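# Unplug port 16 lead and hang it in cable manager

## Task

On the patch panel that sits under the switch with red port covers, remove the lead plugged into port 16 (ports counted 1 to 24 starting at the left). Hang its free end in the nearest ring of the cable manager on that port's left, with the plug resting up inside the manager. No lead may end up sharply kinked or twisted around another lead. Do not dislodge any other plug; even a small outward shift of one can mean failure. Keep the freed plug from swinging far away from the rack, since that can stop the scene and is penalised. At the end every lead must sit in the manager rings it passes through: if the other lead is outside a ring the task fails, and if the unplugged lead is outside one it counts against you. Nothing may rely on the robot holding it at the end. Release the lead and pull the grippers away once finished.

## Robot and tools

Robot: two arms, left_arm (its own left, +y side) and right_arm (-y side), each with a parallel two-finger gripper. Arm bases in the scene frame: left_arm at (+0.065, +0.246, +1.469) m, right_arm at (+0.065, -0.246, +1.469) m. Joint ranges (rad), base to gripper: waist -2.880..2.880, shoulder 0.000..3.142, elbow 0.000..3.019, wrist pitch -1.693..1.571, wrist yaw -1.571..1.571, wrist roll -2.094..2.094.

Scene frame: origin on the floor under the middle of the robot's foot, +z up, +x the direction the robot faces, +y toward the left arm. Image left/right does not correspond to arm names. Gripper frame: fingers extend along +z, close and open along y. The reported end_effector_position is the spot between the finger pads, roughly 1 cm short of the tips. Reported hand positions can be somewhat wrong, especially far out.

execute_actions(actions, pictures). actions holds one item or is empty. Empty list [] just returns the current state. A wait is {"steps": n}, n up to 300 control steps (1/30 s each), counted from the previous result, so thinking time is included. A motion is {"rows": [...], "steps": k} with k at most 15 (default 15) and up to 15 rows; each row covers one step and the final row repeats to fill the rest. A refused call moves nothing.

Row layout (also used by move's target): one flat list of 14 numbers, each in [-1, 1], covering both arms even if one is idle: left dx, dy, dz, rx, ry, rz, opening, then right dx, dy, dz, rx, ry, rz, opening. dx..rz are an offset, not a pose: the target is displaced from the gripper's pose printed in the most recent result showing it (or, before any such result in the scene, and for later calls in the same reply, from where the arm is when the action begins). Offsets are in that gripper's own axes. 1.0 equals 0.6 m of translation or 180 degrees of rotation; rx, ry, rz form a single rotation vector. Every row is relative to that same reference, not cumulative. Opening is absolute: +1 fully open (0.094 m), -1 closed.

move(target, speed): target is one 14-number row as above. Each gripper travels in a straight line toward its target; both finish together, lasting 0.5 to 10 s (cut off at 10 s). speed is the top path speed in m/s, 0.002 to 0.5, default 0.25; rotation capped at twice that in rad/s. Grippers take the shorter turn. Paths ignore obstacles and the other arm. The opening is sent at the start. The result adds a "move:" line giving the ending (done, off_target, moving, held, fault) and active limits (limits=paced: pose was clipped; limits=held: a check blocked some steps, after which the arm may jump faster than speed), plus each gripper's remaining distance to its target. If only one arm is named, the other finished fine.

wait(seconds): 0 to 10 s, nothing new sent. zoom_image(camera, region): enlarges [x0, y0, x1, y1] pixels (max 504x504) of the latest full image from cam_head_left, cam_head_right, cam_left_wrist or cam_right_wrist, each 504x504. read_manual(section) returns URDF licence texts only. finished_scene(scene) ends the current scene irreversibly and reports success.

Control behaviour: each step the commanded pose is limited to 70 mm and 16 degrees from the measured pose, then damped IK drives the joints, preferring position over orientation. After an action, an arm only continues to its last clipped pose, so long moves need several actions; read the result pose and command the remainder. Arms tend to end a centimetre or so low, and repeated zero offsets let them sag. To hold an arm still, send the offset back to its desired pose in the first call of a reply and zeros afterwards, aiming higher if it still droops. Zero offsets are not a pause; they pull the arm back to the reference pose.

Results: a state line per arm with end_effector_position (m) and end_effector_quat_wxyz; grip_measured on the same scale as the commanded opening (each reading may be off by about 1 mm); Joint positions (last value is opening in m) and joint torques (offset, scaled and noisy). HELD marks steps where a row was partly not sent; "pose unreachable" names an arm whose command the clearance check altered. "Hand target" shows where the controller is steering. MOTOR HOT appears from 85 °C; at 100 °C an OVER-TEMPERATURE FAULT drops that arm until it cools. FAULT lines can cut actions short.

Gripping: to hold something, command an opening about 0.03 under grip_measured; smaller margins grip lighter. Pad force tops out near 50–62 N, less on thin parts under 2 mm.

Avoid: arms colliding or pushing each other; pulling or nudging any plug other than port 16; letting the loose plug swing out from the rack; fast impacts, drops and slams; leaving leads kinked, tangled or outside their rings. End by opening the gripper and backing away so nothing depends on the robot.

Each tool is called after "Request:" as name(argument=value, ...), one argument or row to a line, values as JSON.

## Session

Request:
execute_actions(
  actions=[],
)

Scene clock: 0.00 s of 5100.00 s.
left_arm: end_effector_position=(+0.6552, +0.2367, +1.4386) grip_measured=+1.000 end_effector_quat_wxyz=(+0.247, +0.013, +0.969, -0.007) | right_arm: end_effector_position=(+0.6747, -0.2581, +1.4592) grip_measured=+1.000 end_effector_quat_wxyz=(+0.273, +0.016, +0.962, -0.009)
Joint positions: left_arm=[ 1.251  1.154  0.901 -0.253 -0.156  0.06   0.094] | right_arm=[-1.278  1.137  0.933 -0.243  0.177 -0.036  0.094]
Joint velocities: left_arm=[-0.015  0.005  0.022  0.002  0.022 -0.022  0.   ] | right_arm=[ 0.005  0.005 -0.007  0.017  0.007 -0.037  0.   ]
Joint torques (N m, as the arm reports them, + toward a larger angle): no reading
Hand target (left_arm): +0.668, +0.238, +1.450; +0.262, +0.010, +0.965, -0.007
Hand target (right_arm): +0.684, -0.259, +1.466; +0.282, +0.018, +0.959, -0.009

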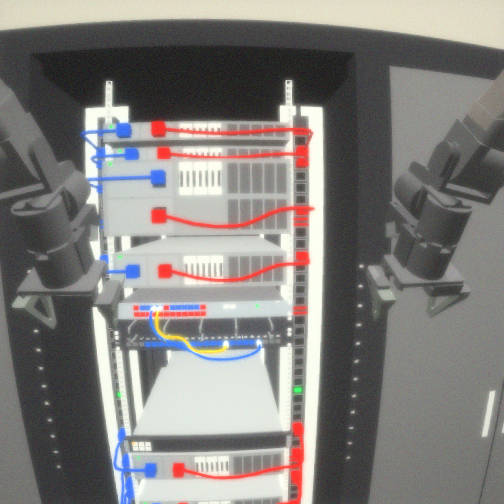

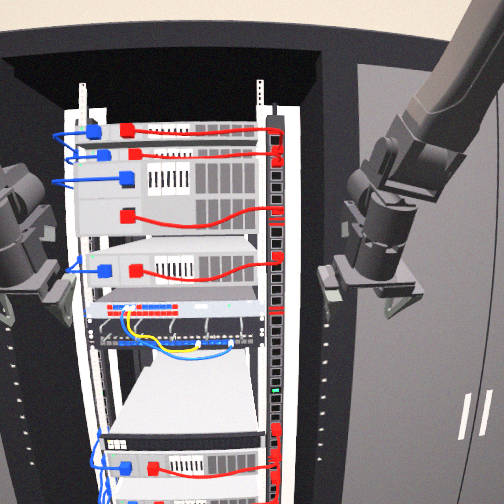

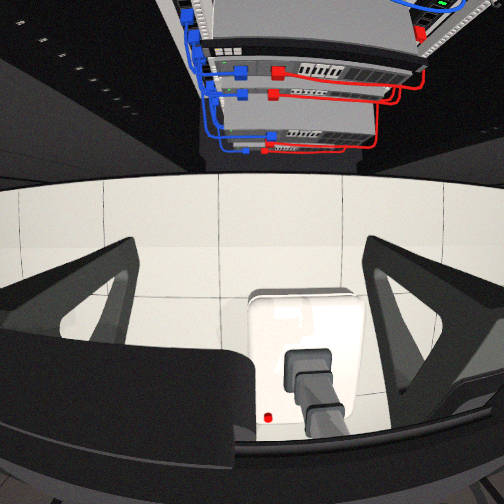

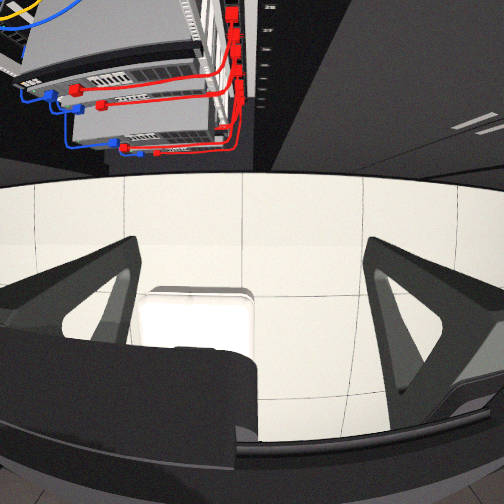

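Request:
move(
  target=[-0.13,0.03,0.24,0.176,-0.33,0.104,-1,-0.02,0.46,0.365,-0.252,-0.252,0.452,-0.4],
  speed=0.3,
)

Request:
zoom_image(
  camera="cam_left_wrist",
  region=[100,50,450,300],
)

Scene clock: 26.57 s of 5100.00 s.
left_arm: end_effector_position=(+0.7899, +0.2478, +1.3505) grip_measured=-0.996 end_effector_quat_wxyz=(+0.665, +0.217, +0.679, -0.225) | right_arm: end_effector_position=(+0.7982, +0.0100, +1.2759) grip_measured=-0.398 end_effector_quat_wxyz=(+0.504, +0.510, +0.502, +0.483)
Joint positions: left_arm=[1.526 1.943 1.174 1.302 0.816 0.036 0.   ] | right_arm=[-0.939  2.314  1.446  1.453  0.347  1.214  0.028]
Joint velocities: left_arm=[-0.005  0.005 -0.007 -0.002  0.022  0.037 -0.   ] | right_arm=[-0.005 -0.005 -0.007 -0.002 -0.051 -0.007  0.   ]
Joint torques (N m, as the arm reports them, + toward a larger angle): left_arm=[  0.56 -15.01   5.9    2.02   0.06  -0.03] | right_arm=[  7.31 -14.83   5.11   2.42  -0.11   0.12]
Hand target (left_arm): +0.797, +0.253, +1.354; +0.674, +0.219, +0.670, -0.220
Hand target (right_arm): +0.799, +0.015, +1.273; +0.503, +0.513, +0.490, +0.493
Off the commanded pose (left_arm): 0.004 m, 1 deg.
Off the commanded pose (right_arm): 0.012 m, 1 deg.
After step 90, 19.93 s passed at rest.
move: off_target (right_arm)

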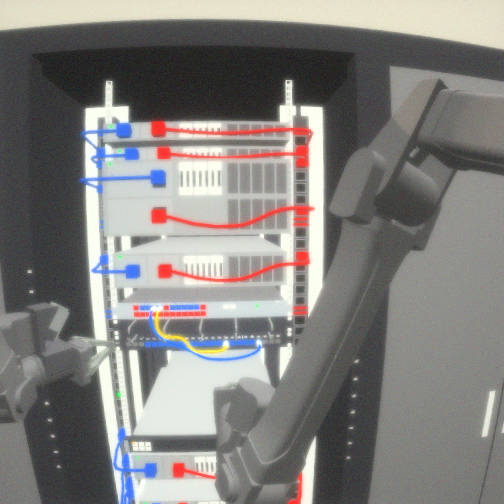

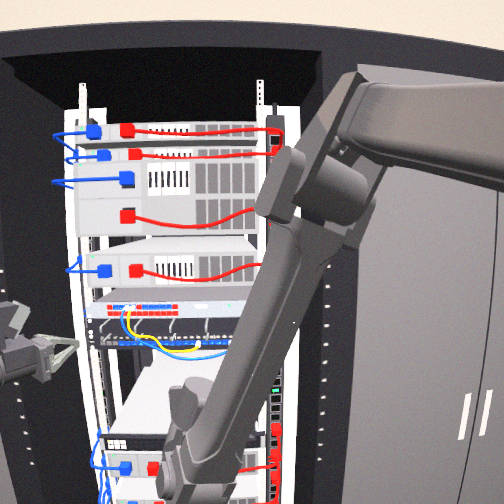

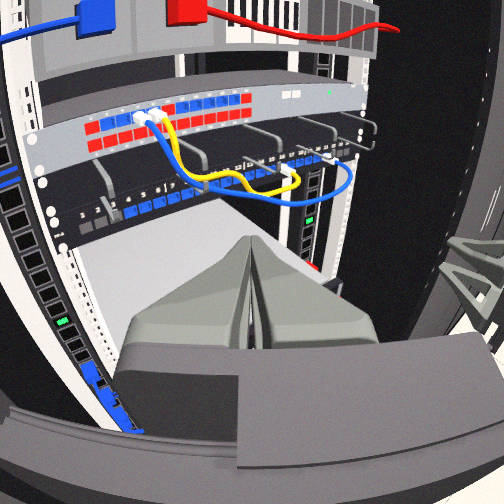

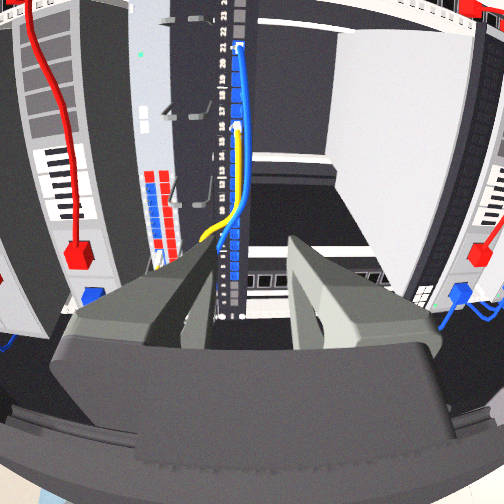

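Region (100, 50, 450, 300) of cam_left_wrist's 504x504 image, scaled by 1.440, with more detail than that image has; it fills the top 360 rows of this view, and the rest is white.

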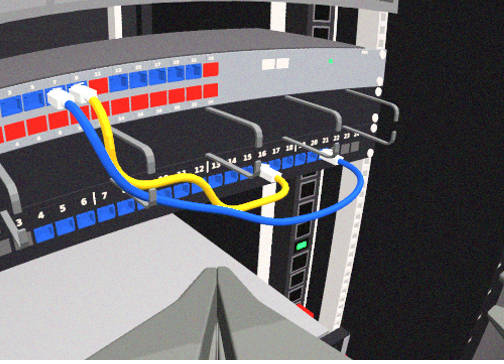

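Request:
move(
  target=[0,0,0,0,0,0,-1,0.02,0.07,0.14,-0.012,0,0,-0.4],
  speed=0.15,
)

Scene clock: 35.90 s of 5100.00 s.
left_arm: end_effector_position=(+0.7899, +0.2478, +1.3505) grip_measured=-0.996 end_effector_quat_wxyz=(+0.664, +0.217, +0.679, -0.225) | right_arm: end_effector_position=(+0.8657, +0.0285, +1.2977) grip_measured=-0.398 end_effector_quat_wxyz=(+0.501, +0.505, +0.505, +0.489)
Joint positions: left_arm=[1.526 1.943 1.174 1.302 0.816 0.035 0.   ] | right_arm=[-0.939  2.314  1.635  1.262  0.329  1.216  0.028]
Joint velocities: left_arm=[-0.005 -0.005  0.022 -0.017 -0.007  0.051  0.001] | right_arm=[ 0.005  0.005  0.002 -0.032  0.037  0.037 -0.001]
Joint torques (N m, as the arm reports them, + toward a larger angle): left_arm=[ -0.43 -15.2    3.85   1.29  -0.05   0.06] | right_arm=[  6.83 -19.62   7.01   1.48  -0.28  -0.11]
Hand target (left_arm): +0.790, +0.248, +1.350; +0.665, +0.217, +0.679, -0.225
Hand target (right_arm): +0.883, +0.021, +1.316; +0.513, +0.500, +0.493, +0.493
Off the commanded pose (left_arm): 0.000 m, 0 deg.
Off the commanded pose (right_arm): 0.027 m, 2 deg.
After step 90, 5.30 s passed at rest.
move: off_target (right_arm)

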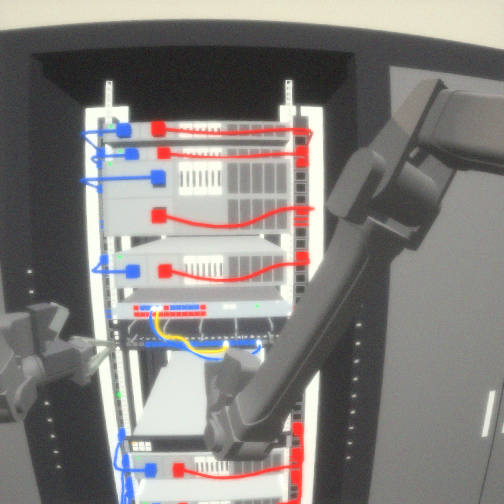

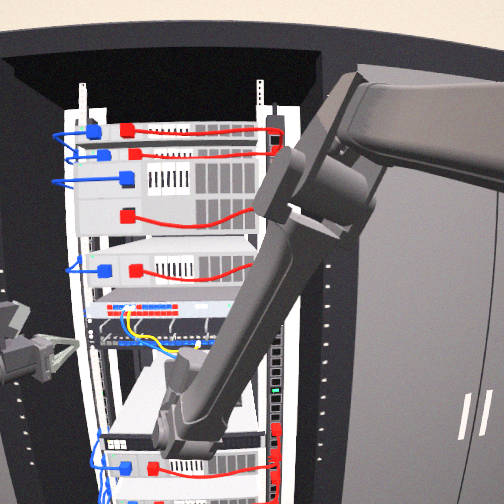

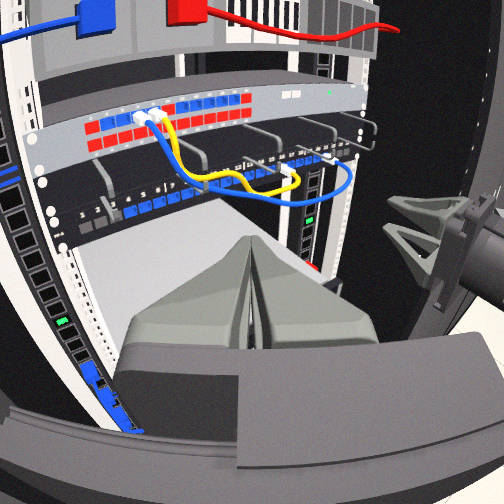

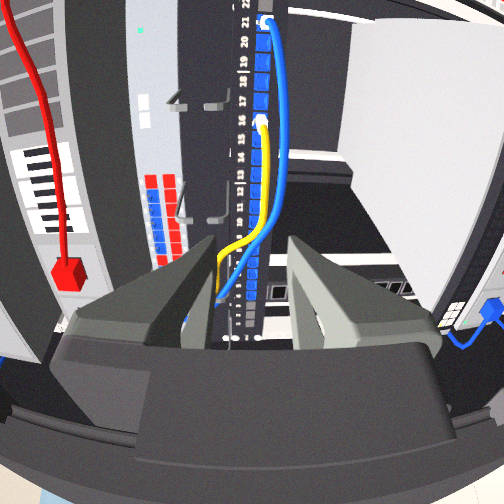

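Request:
move(
  target=[0,0,0,0,0,0,-1,-0.055,0.025,0.16,-0.012,0,0,-0.9],
  speed=0.1,
)

Request:
zoom_image(
  camera="cam_left_wrist",
  region=[200,100,400,240],
)

Scene clock: 54.27 s of 5100.00 s.
left_arm: end_effector_position=(+0.7899, +0.2478, +1.3505) grip_measured=-0.996 end_effector_quat_wxyz=(+0.664, +0.217, +0.679, -0.225) | right_arm: end_effector_position=(+0.9548, -0.0000, +1.3254) grip_measured=-0.898 end_effector_quat_wxyz=(+0.510, +0.490, +0.501, +0.498)
Joint positions: left_arm=[1.526 1.943 1.174 1.302 0.816 0.035 0.   ] | right_arm=[-1.003  2.33   1.878  1.059  0.254  1.232  0.005]
Joint velocities: left_arm=[-0.005 -0.015  0.012 -0.007  0.051  0.022 -0.001] | right_arm=[-0.024  0.005  0.007 -0.017 -0.022 -0.007  0.001]
Joint torques (N m, as the arm reports them, + toward a larger angle): left_arm=[ -0.33 -15.79   3.82   1.31  -0.06   0.09] | right_arm=[  6.38 -17.93   9.9    1.58  -0.27   0.11]
Hand target (left_arm): +0.790, +0.248, +1.350; +0.664, +0.217, +0.679, -0.225
Hand target (right_arm): +0.960, -0.005, +1.312; +0.510, +0.494, +0.496, +0.499
Off the commanded pose (left_arm): 0.000 m, 0 deg.
Off the commanded pose (right_arm): 0.017 m, 1 deg.
After step 90, 13.57 s passed at rest.
move: off_target (right_arm)

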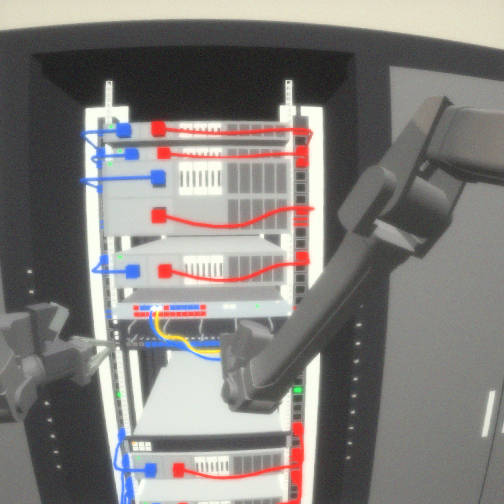

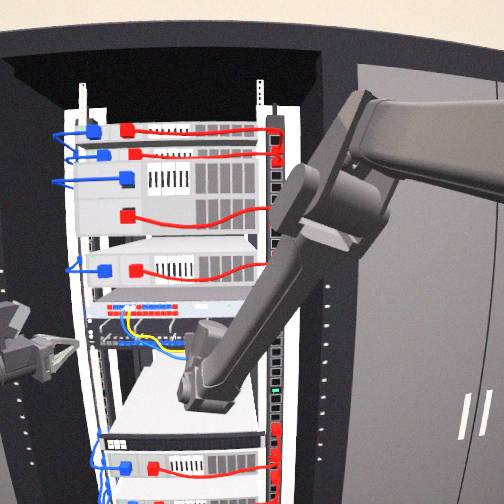

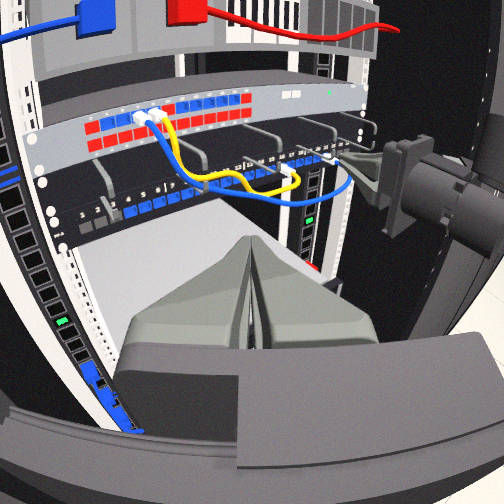

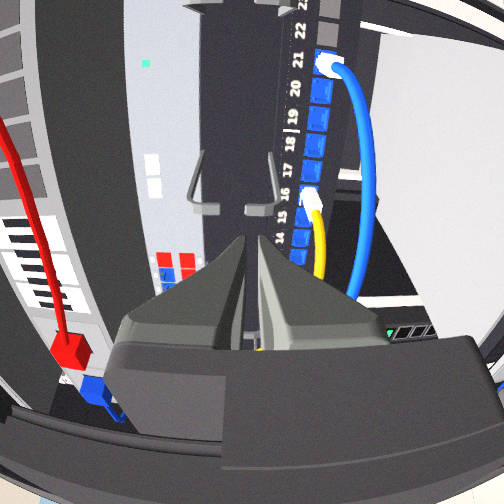

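Region (200, 100, 400, 240) of cam_left_wrist's 504x504 image, scaled by 2.520, with more detail than that image has; it fills the top 353 rows of this view, and the rest is white.

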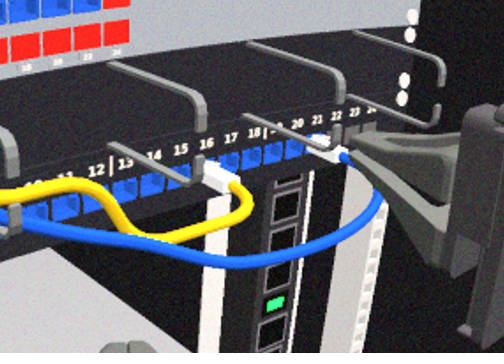

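Request:
move(
  target=[0,0,0,0,0,0,-1,0.005,-0.08,0.018,0,0,0,-0.9],
  speed=0.08,
)

Request:
zoom_image(
  camera="cam_left_wrist",
  region=[200,100,400,240],
)

Scene clock: 65.30 s of 5100.00 s.
left_arm: end_effector_position=(+0.7899, +0.2478, +1.3505) grip_measured=-0.996 end_effector_quat_wxyz=(+0.664, +0.217, +0.679, -0.225) | right_arm: end_effector_position=(+0.9576, +0.0086, +1.2866) grip_measured=-0.898 end_effector_quat_wxyz=(+0.507, +0.487, +0.508, +0.498)
Joint positions: left_arm=[1.526 1.943 1.174 1.302 0.816 0.035 0.   ] | right_arm=[-1.011  2.429  1.981  1.042  0.238  1.232  0.005]
Joint velocities: left_arm=[-0.005 -0.024 -0.002 -0.012 -0.037 -0.007 -0.002] | right_arm=[-0.024 -0.005 -0.017 -0.012 -0.022 -0.007  0.   ]
Joint torques (N m, as the arm reports them, + toward a larger angle): left_arm=[ -0.09 -15.63   3.95   1.46  -0.04   0.02] | right_arm=[  5.91 -18.32  10.02   1.54  -0.26   0.08]
Hand target (left_arm): +0.790, +0.248, +1.350; +0.664, +0.217, +0.679, -0.225
Hand target (right_arm): +0.964, +0.001, +1.278; +0.510, +0.490, +0.502, +0.498
Off the commanded pose (left_arm): 0.000 m, 0 deg.
Off the commanded pose (right_arm): 0.014 m, 1 deg.
After step 90, 6.70 s passed at rest.
move: off_target (right_arm)

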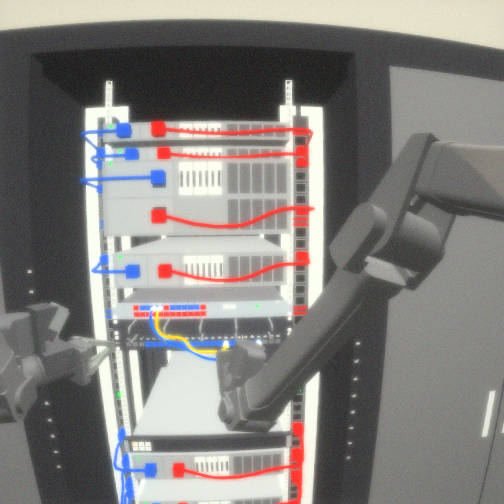

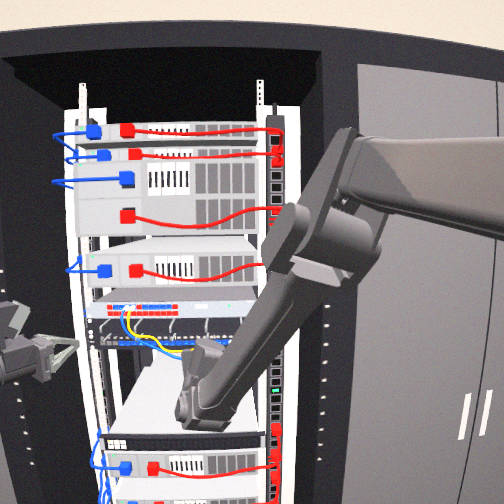

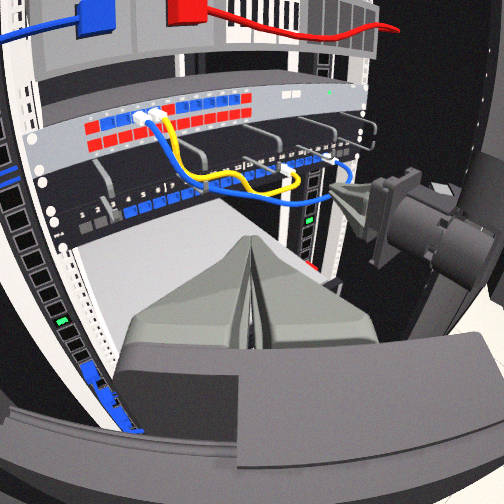

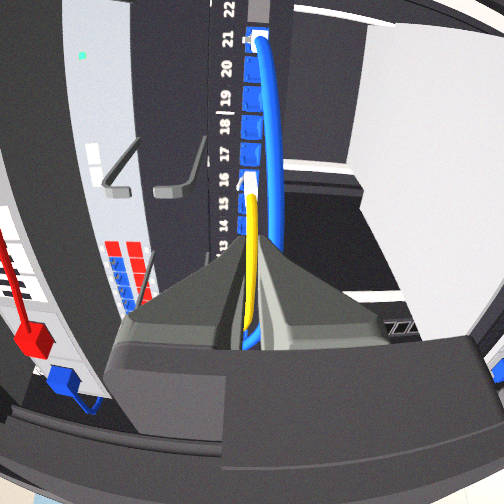

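Region (200, 100, 400, 240) of cam_left_wrist's 504x504 image, scaled by 2.520, with more detail than that image has; it fills the top 353 rows of this view, and the rest is white.

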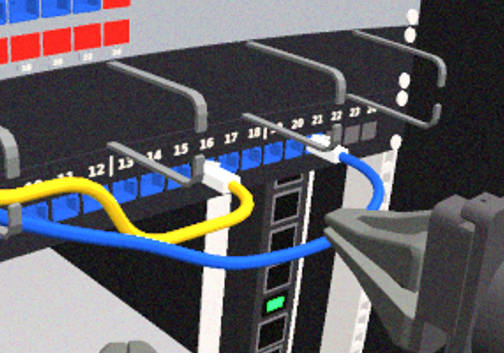

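Request:
move(
  target=[0,0,0,0,0,0,-1,-0.008,-0.012,0.045,0,0,0.017,-0.94],
  speed=0.05,
)

Request:
zoom_image(
  camera="cam_left_wrist",
  region=[200,100,400,240],
)

Scene clock: 72.80 s of 5100.00 s.
left_arm: end_effector_position=(+0.7899, +0.2478, +1.3505) grip_measured=-0.996 end_effector_quat_wxyz=(+0.664, +0.217, +0.679, -0.225) | right_arm: end_effector_position=(+0.9775, +0.0126, +1.2946) grip_measured=-0.938 end_effector_quat_wxyz=(+0.493, +0.495, +0.500, +0.511)
Joint positions: left_arm=[1.526 1.943 1.174 1.302 0.816 0.035 0.   ] | right_arm=[-1.012  2.442  2.059  0.972  0.226  1.278  0.003]
Joint velocities: left_arm=[-0.005 -0.005 -0.007  0.002  0.022 -0.007 -0.001] | right_arm=[ 0.005 -0.005 -0.032 -0.002  0.051  0.037 -0.   ]
Joint torques (N m, as the arm reports them, + toward a larger angle): left_arm=[ -0.5  -15.62   3.79   1.41  -0.05   0.05] | right_arm=[  6.15 -18.    10.6    1.57  -0.25   0.11]
Hand target (left_arm): +0.790, +0.248, +1.350; +0.664, +0.217, +0.679, -0.225
Hand target (right_arm): +0.983, +0.004, +1.281; +0.494, +0.500, +0.495, +0.511
Off the commanded pose (left_arm): 0.000 m, 0 deg.
Off the commanded pose (right_arm): 0.019 m, 1 deg.
After step 90, 3.17 s passed at rest.
move: off_target (right_arm)

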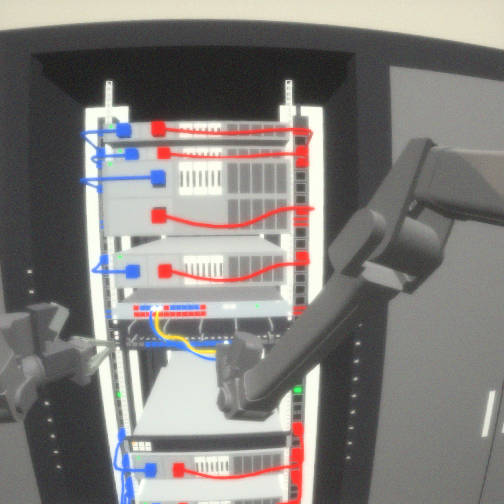

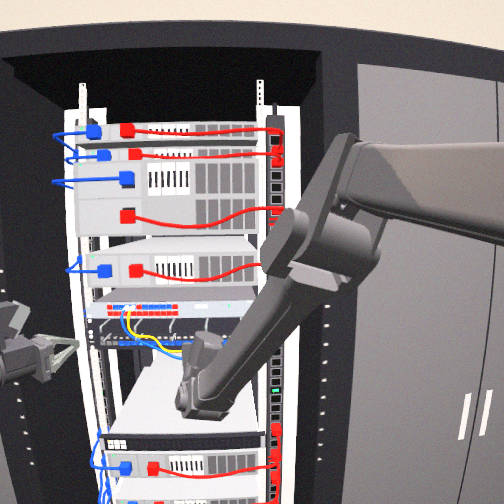

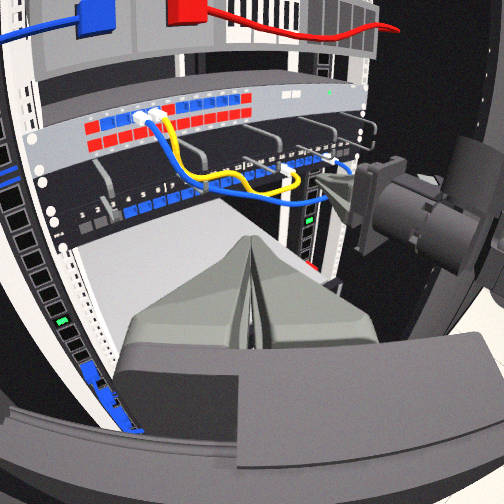

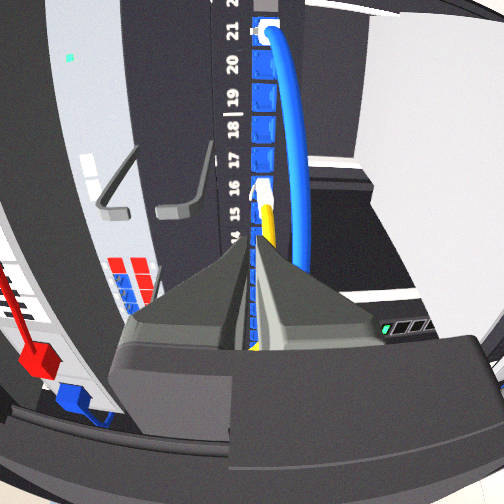

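Region (200, 100, 400, 240) of cam_left_wrist's 504x504 image, scaled by 2.520, with more detail than that image has; it fills the top 353 rows of this view, and the rest is white.

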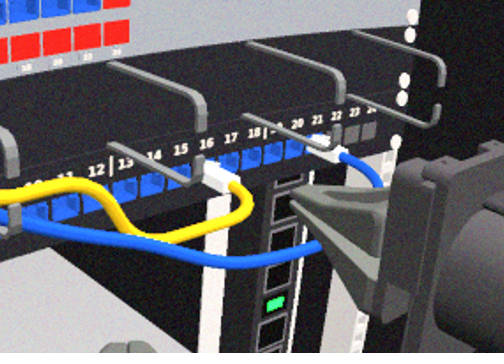

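Likely over blue. Open.

Request:
move(
  target=[0,0,0,0,0,0,-1,-0.012,-0.036,0.02,0,0,0,-0.45],
  speed=0.04,
)

Request:
zoom_image(
  camera="cam_left_wrist",
  region=[200,100,400,240],
)

Scene clock: 77.63 s of 5100.00 s.
left_arm: end_effector_position=(+0.7899, +0.2478, +1.3505) grip_measured=-0.996 end_effector_quat_wxyz=(+0.664, +0.217, +0.679, -0.225) | right_arm: end_effector_position=(+0.9830, +0.0148, +1.2906) grip_measured=-0.451 end_effector_quat_wxyz=(+0.490, +0.491, +0.504, +0.514)
Joint positions: left_arm=[1.526 1.943 1.174 1.302 0.816 0.035 0.   ] | right_arm=[-1.015  2.463  2.097  0.951  0.21   1.278  0.026]
Joint velocities: left_arm=[ 0.005 -0.005  0.002  0.002  0.022 -0.022  0.001] | right_arm=[-0.005 -0.024 -0.007  0.017  0.007 -0.022 -0.001]
Joint torques (N m, as the arm reports them, + toward a larger angle): left_arm=[  0.22 -15.38   3.74   1.35  -0.07   0.05] | right_arm=[  5.96 -18.25  10.89   1.53  -0.23   0.06]
Hand target (left_arm): +0.790, +0.248, +1.350; +0.664, +0.217, +0.679, -0.225
Hand target (right_arm): +0.987, +0.005, +1.274; +0.492, +0.495, +0.501, +0.511
Off the commanded pose (left_arm): 0.000 m, 0 deg.
Off the commanded pose (right_arm): 0.021 m, 1 deg.
After step 90, 0.77 s passed at rest.
move: off_target (right_arm)

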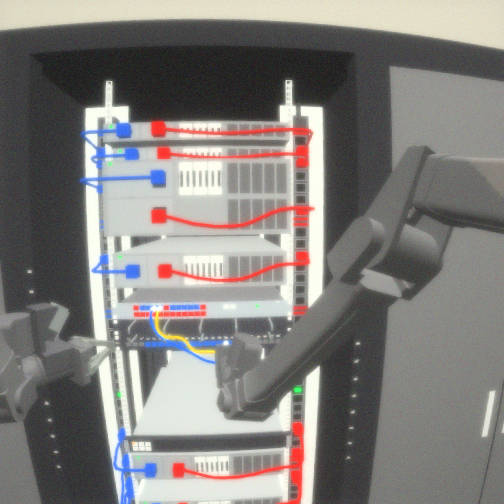

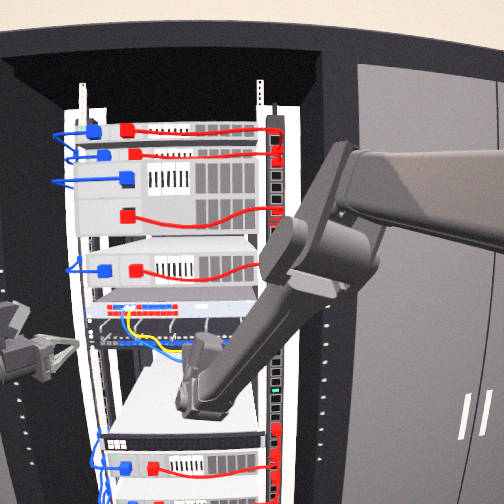

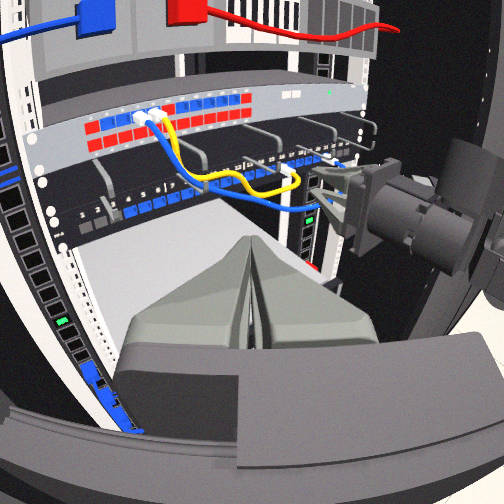

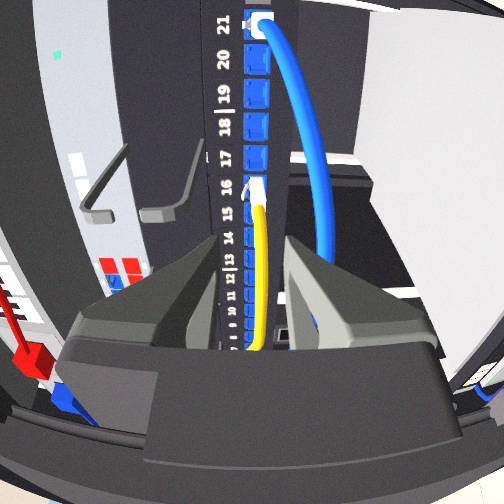

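Region (200, 100, 400, 240) of cam_left_wrist's 504x504 image, scaled by 2.520, with more detail than that image has; it fills the top 353 rows of this view, and the rest is white.

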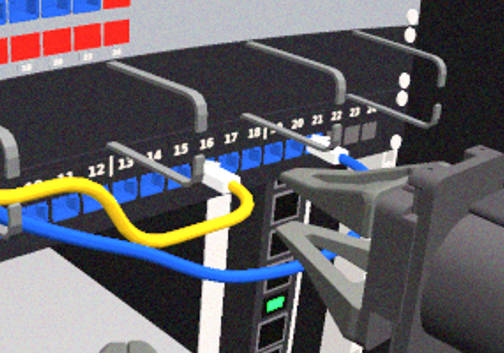

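Request:
move(
  target=[0,0,0,0,0,0,-1,-0.012,-0.034,0.07,0,-0.02,0,-0.6],
  speed=0.05,
)

Request:
zoom_image(
  camera="cam_left_wrist",
  region=[200,100,400,240],
)

Scene clock: 85.33 s of 5100.00 s.
left_arm: end_effector_position=(+0.7899, +0.2478, +1.3505) grip_measured=-0.996 end_effector_quat_wxyz=(+0.664, +0.217, +0.679, -0.225) | right_arm: end_effector_position=(+1.0198, +0.0171, +1.2866) grip_measured=-0.599 end_effector_quat_wxyz=(+0.501, +0.504, +0.491, +0.503)
Joint positions: left_arm=[1.526 1.943 1.174 1.302 0.816 0.035 0.   ] | right_arm=[-1.016  2.579  2.365  0.814  0.256  1.278  0.019]
Joint velocities: left_arm=[-0.015 -0.005  0.012  0.007  0.037 -0.037 -0.   ] | right_arm=[-0.034 -0.005  0.007 -0.012 -0.022  0.007  0.   ]
Joint torques (N m, as the arm reports them, + toward a larger angle): left_arm=[ -0.05 -15.81   3.8    1.37  -0.08   0.08] | right_arm=[  6.84 -19.07  12.28   1.5   -0.09   0.01]
Hand target (left_arm): +0.790, +0.248, +1.350; +0.664, +0.217, +0.679, -0.225
Hand target (right_arm): +1.022, +0.008, +1.272; +0.505, +0.507, +0.489, +0.499
Off the commanded pose (left_arm): 0.000 m, 0 deg.
Off the commanded pose (right_arm): 0.019 m, 1 deg.
After step 90, 3.40 s passed at rest.
move: off_target (right_arm)

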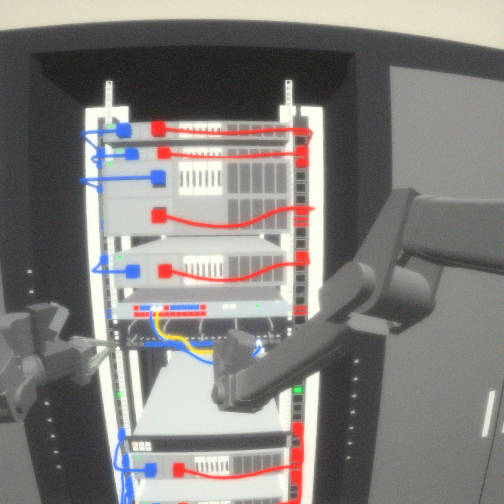

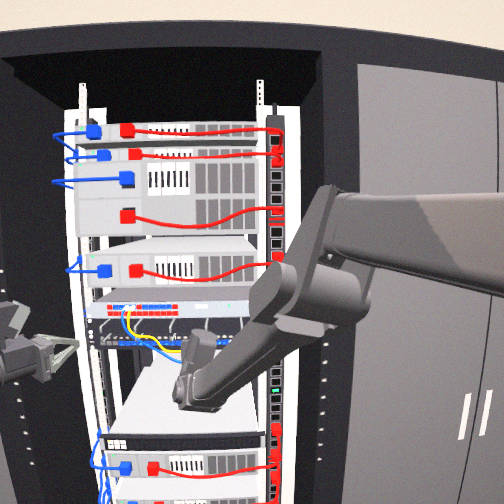

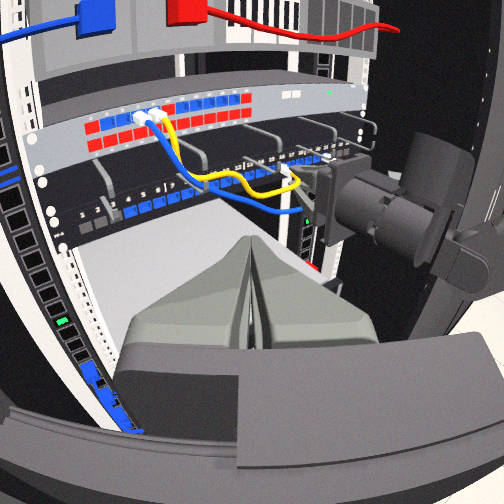

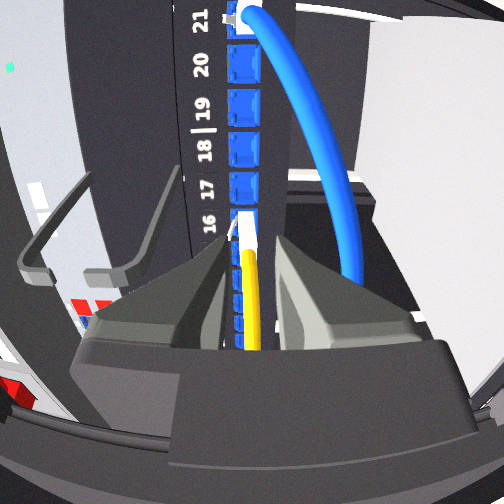

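Region (200, 100, 400, 240) of cam_left_wrist's 504x504 image, scaled by 2.520, with more detail than that image has; it fills the top 353 rows of this view, and the rest is white.

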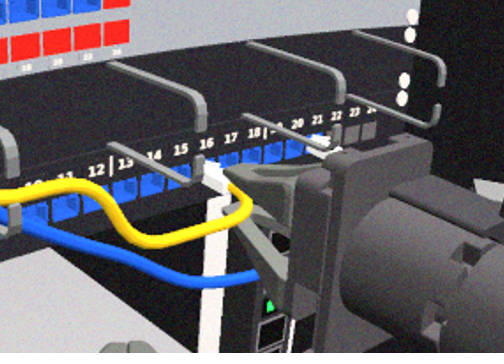

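Request:
move(
  target=[0,0,0,0,0,0,-1,-0.008,-0.022,0.046,0,0,0,-0.56],
  speed=0.04,
)

Request:
zoom_image(
  camera="cam_left_wrist",
  region=[200,100,400,240],
)

Scene clock: 90.83 s of 5100.00 s.
left_arm: end_effector_position=(+0.7899, +0.2478, +1.3505) grip_measured=-0.996 end_effector_quat_wxyz=(+0.664, +0.217, +0.679, -0.225) | right_arm: end_effector_position=(+1.0386, +0.0259, +1.2836) grip_measured=-0.561 end_effector_quat_wxyz=(+0.494, +0.502, +0.499, +0.505)
Joint positions: left_arm=[1.526 1.943 1.174 1.302 0.816 0.035 0.   ] | right_arm=[-1.016  2.662  2.552  0.693  0.24   1.282  0.021]
Joint velocities: left_arm=[-0.024 -0.005 -0.007  0.012 -0.007 -0.051  0.001] | right_arm=[-0.005  0.024  0.032  0.002 -0.007  0.051 -0.001]
Joint torques (N m, as the arm reports them, + toward a larger angle): left_arm=[  0.24 -15.9    3.81   1.37  -0.06   0.09] | right_arm=[  6.61 -19.78  13.57   1.18  -0.19   0.04]
Hand target (left_arm): +0.790, +0.248, +1.350; +0.664, +0.217, +0.679, -0.225
Hand target (right_arm): +1.044, +0.011, +1.275; +0.500, +0.504, +0.493, +0.503
Off the commanded pose (left_arm): 0.000 m, 0 deg.
Off the commanded pose (right_arm): 0.019 m, 1 deg.
After step 90, 1.30 s passed at rest.
move: off_target (right_arm)

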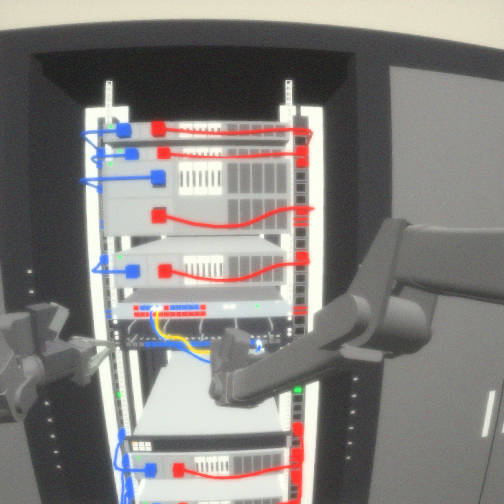

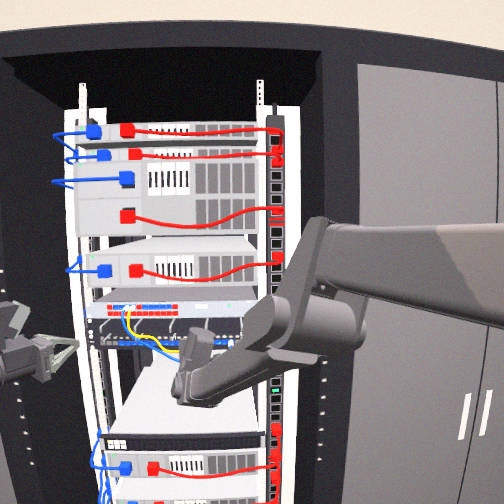

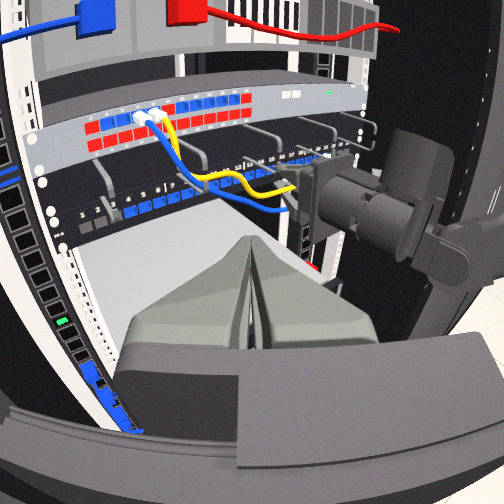

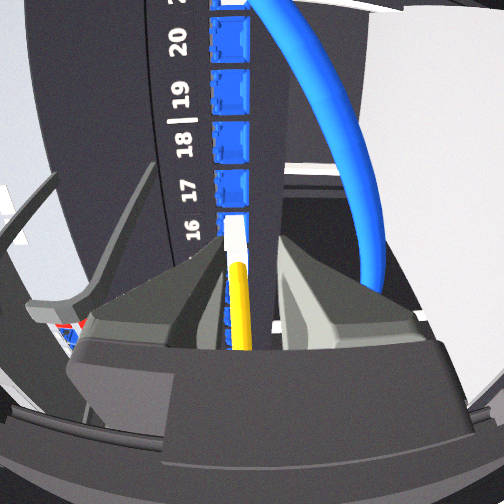

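Region (200, 100, 400, 240) of cam_left_wrist's 504x504 image, scaled by 2.520, with more detail than that image has; it fills the top 353 rows of this view, and the rest is white.

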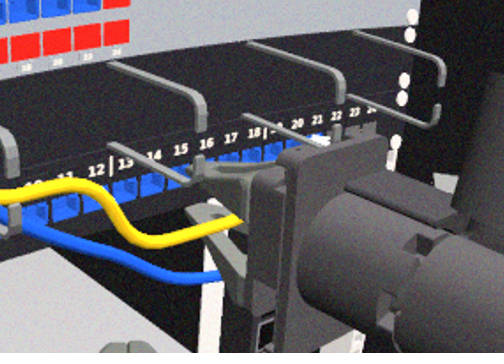

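Request:
move(
  target=[0,0,0,0,0,0,-1,-0.014,0.005,0.018,-0.006,-0.018,0,-0.66],
  speed=0.03,
)

Scene clock: 97.30 s of 5100.00 s.
left_arm: end_effector_position=(+0.7899, +0.2478, +1.3505) grip_measured=-0.996 end_effector_quat_wxyz=(+0.664, +0.217, +0.679, -0.225) | right_arm: end_effector_position=(+1.0400, +0.0251, +1.2864) grip_measured=-0.658 end_effector_quat_wxyz=(+0.503, +0.514, +0.486, +0.497)
Joint positions: left_arm=[1.526 1.943 1.174 1.302 0.816 0.035 0.   ] | right_arm=[-1.008  2.682  2.594  0.687  0.288  1.282  0.016]
Joint velocities: left_arm=[ 0.005 -0.024  0.012 -0.002 -0.007 -0.007  0.   ] | right_arm=[ 0.005 -0.005  0.007  0.017  0.022 -0.007  0.   ]
Joint torques (N m, as the arm reports them, + toward a larger angle): left_arm=[ -0.15 -15.83   3.73   1.42  -0.04   0.05] | right_arm=[  7.57 -20.14  14.43   0.94  -0.32  -0.09]
Hand target (left_arm): +0.790, +0.248, +1.350; +0.664, +0.217, +0.679, -0.225
Hand target (right_arm): +1.047, +0.016, +1.288; +0.511, +0.511, +0.482, +0.496
Off the commanded pose (left_arm): 0.000 m, 0 deg.
Off the commanded pose (right_arm): 0.012 m, 1 deg.
After step 90, 2.23 s passed at rest.
move: off_target (right_arm)

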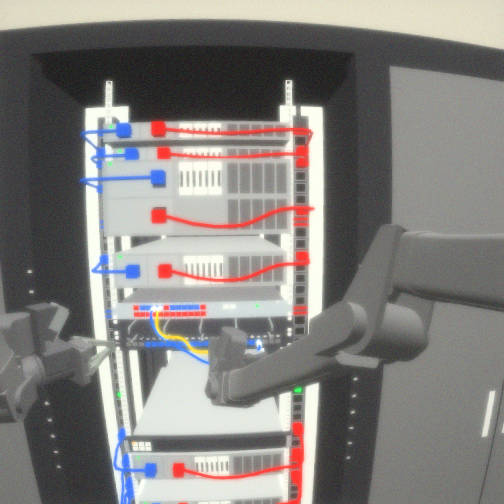

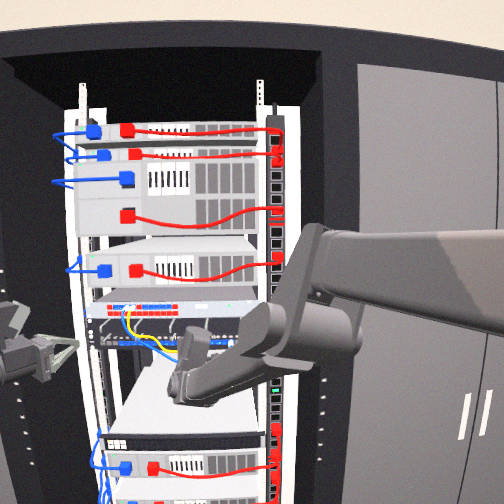

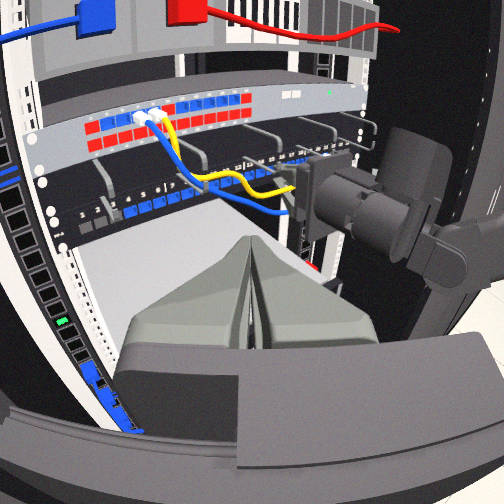

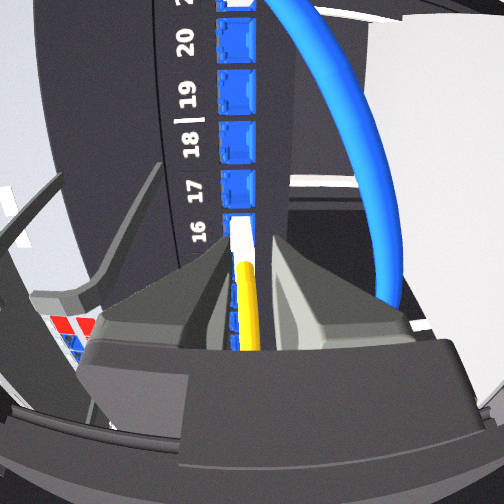

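Request:
move(
  target=[0,0,0,0,0,0,-1,-0.008,0.014,0.012,-0.014,-0.04,0,-0.66],
  speed=0.03,
)

Scene clock: 104.07 s of 5100.00 s.
left_arm: end_effector_position=(+0.7899, +0.2478, +1.3505) grip_measured=-0.996 end_effector_quat_wxyz=(+0.664, +0.217, +0.679, -0.225) | right_arm: end_effector_position=(+1.0383, +0.0242, +1.2882) grip_measured=-0.658 end_effector_quat_wxyz=(+0.533, +0.540, +0.444, +0.477)
Joint positions: left_arm=[1.526 1.943 1.174 1.302 0.816 0.035 0.   ] | right_arm=[-0.987  2.798  2.804  0.661  0.409  1.265  0.016]
Joint velocities: left_arm=[-0.005 -0.015  0.017  0.007  0.022 -0.022 -0.   ] | right_arm=[-0.005  0.034  0.085 -0.017 -0.007 -0.037 -0.001]
Joint torques (N m, as the arm reports them, + toward a larger angle): left_arm=[ -0.16 -15.27   3.81   1.42  -0.06   0.05] | right_arm=[  8.36 -20.81  14.74   0.51  -0.47  -0.18]
Hand target (left_arm): +0.790, +0.248, +1.350; +0.664, +0.217, +0.679, -0.225
Hand target (right_arm): +1.044, +0.019, +1.295; +0.540, +0.534, +0.445, +0.475
Off the commanded pose (left_arm): 0.000 m, 0 deg.
Off the commanded pose (right_arm): 0.012 m, 2 deg.
After step 90, 1.33 s passed at rest.
move: off_target (right_arm)

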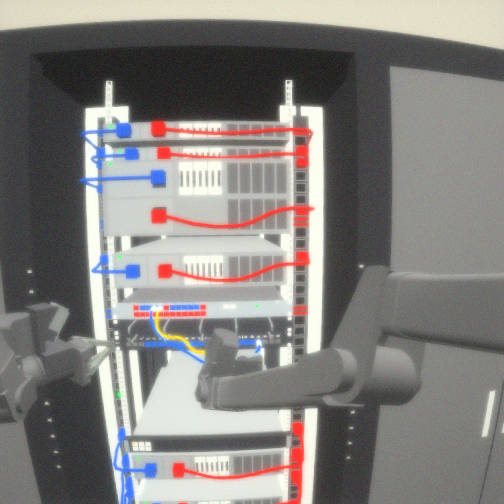

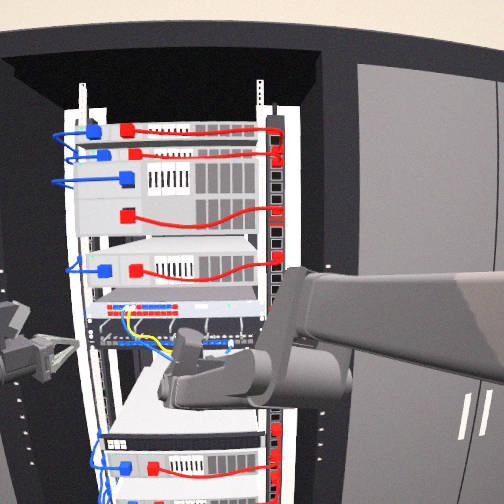

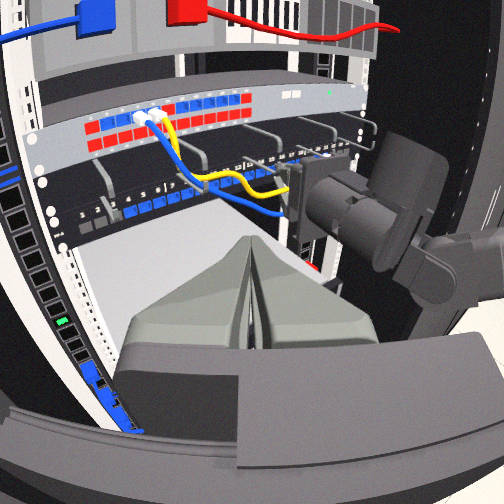

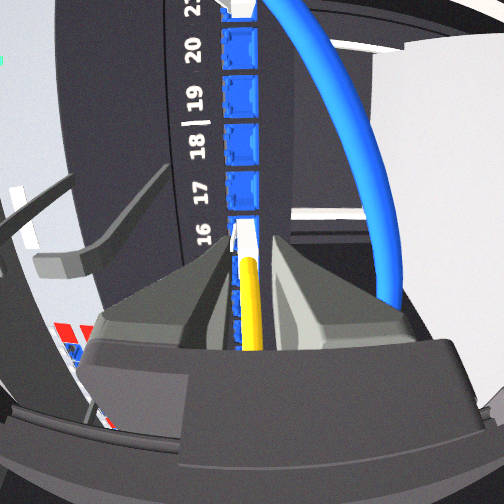

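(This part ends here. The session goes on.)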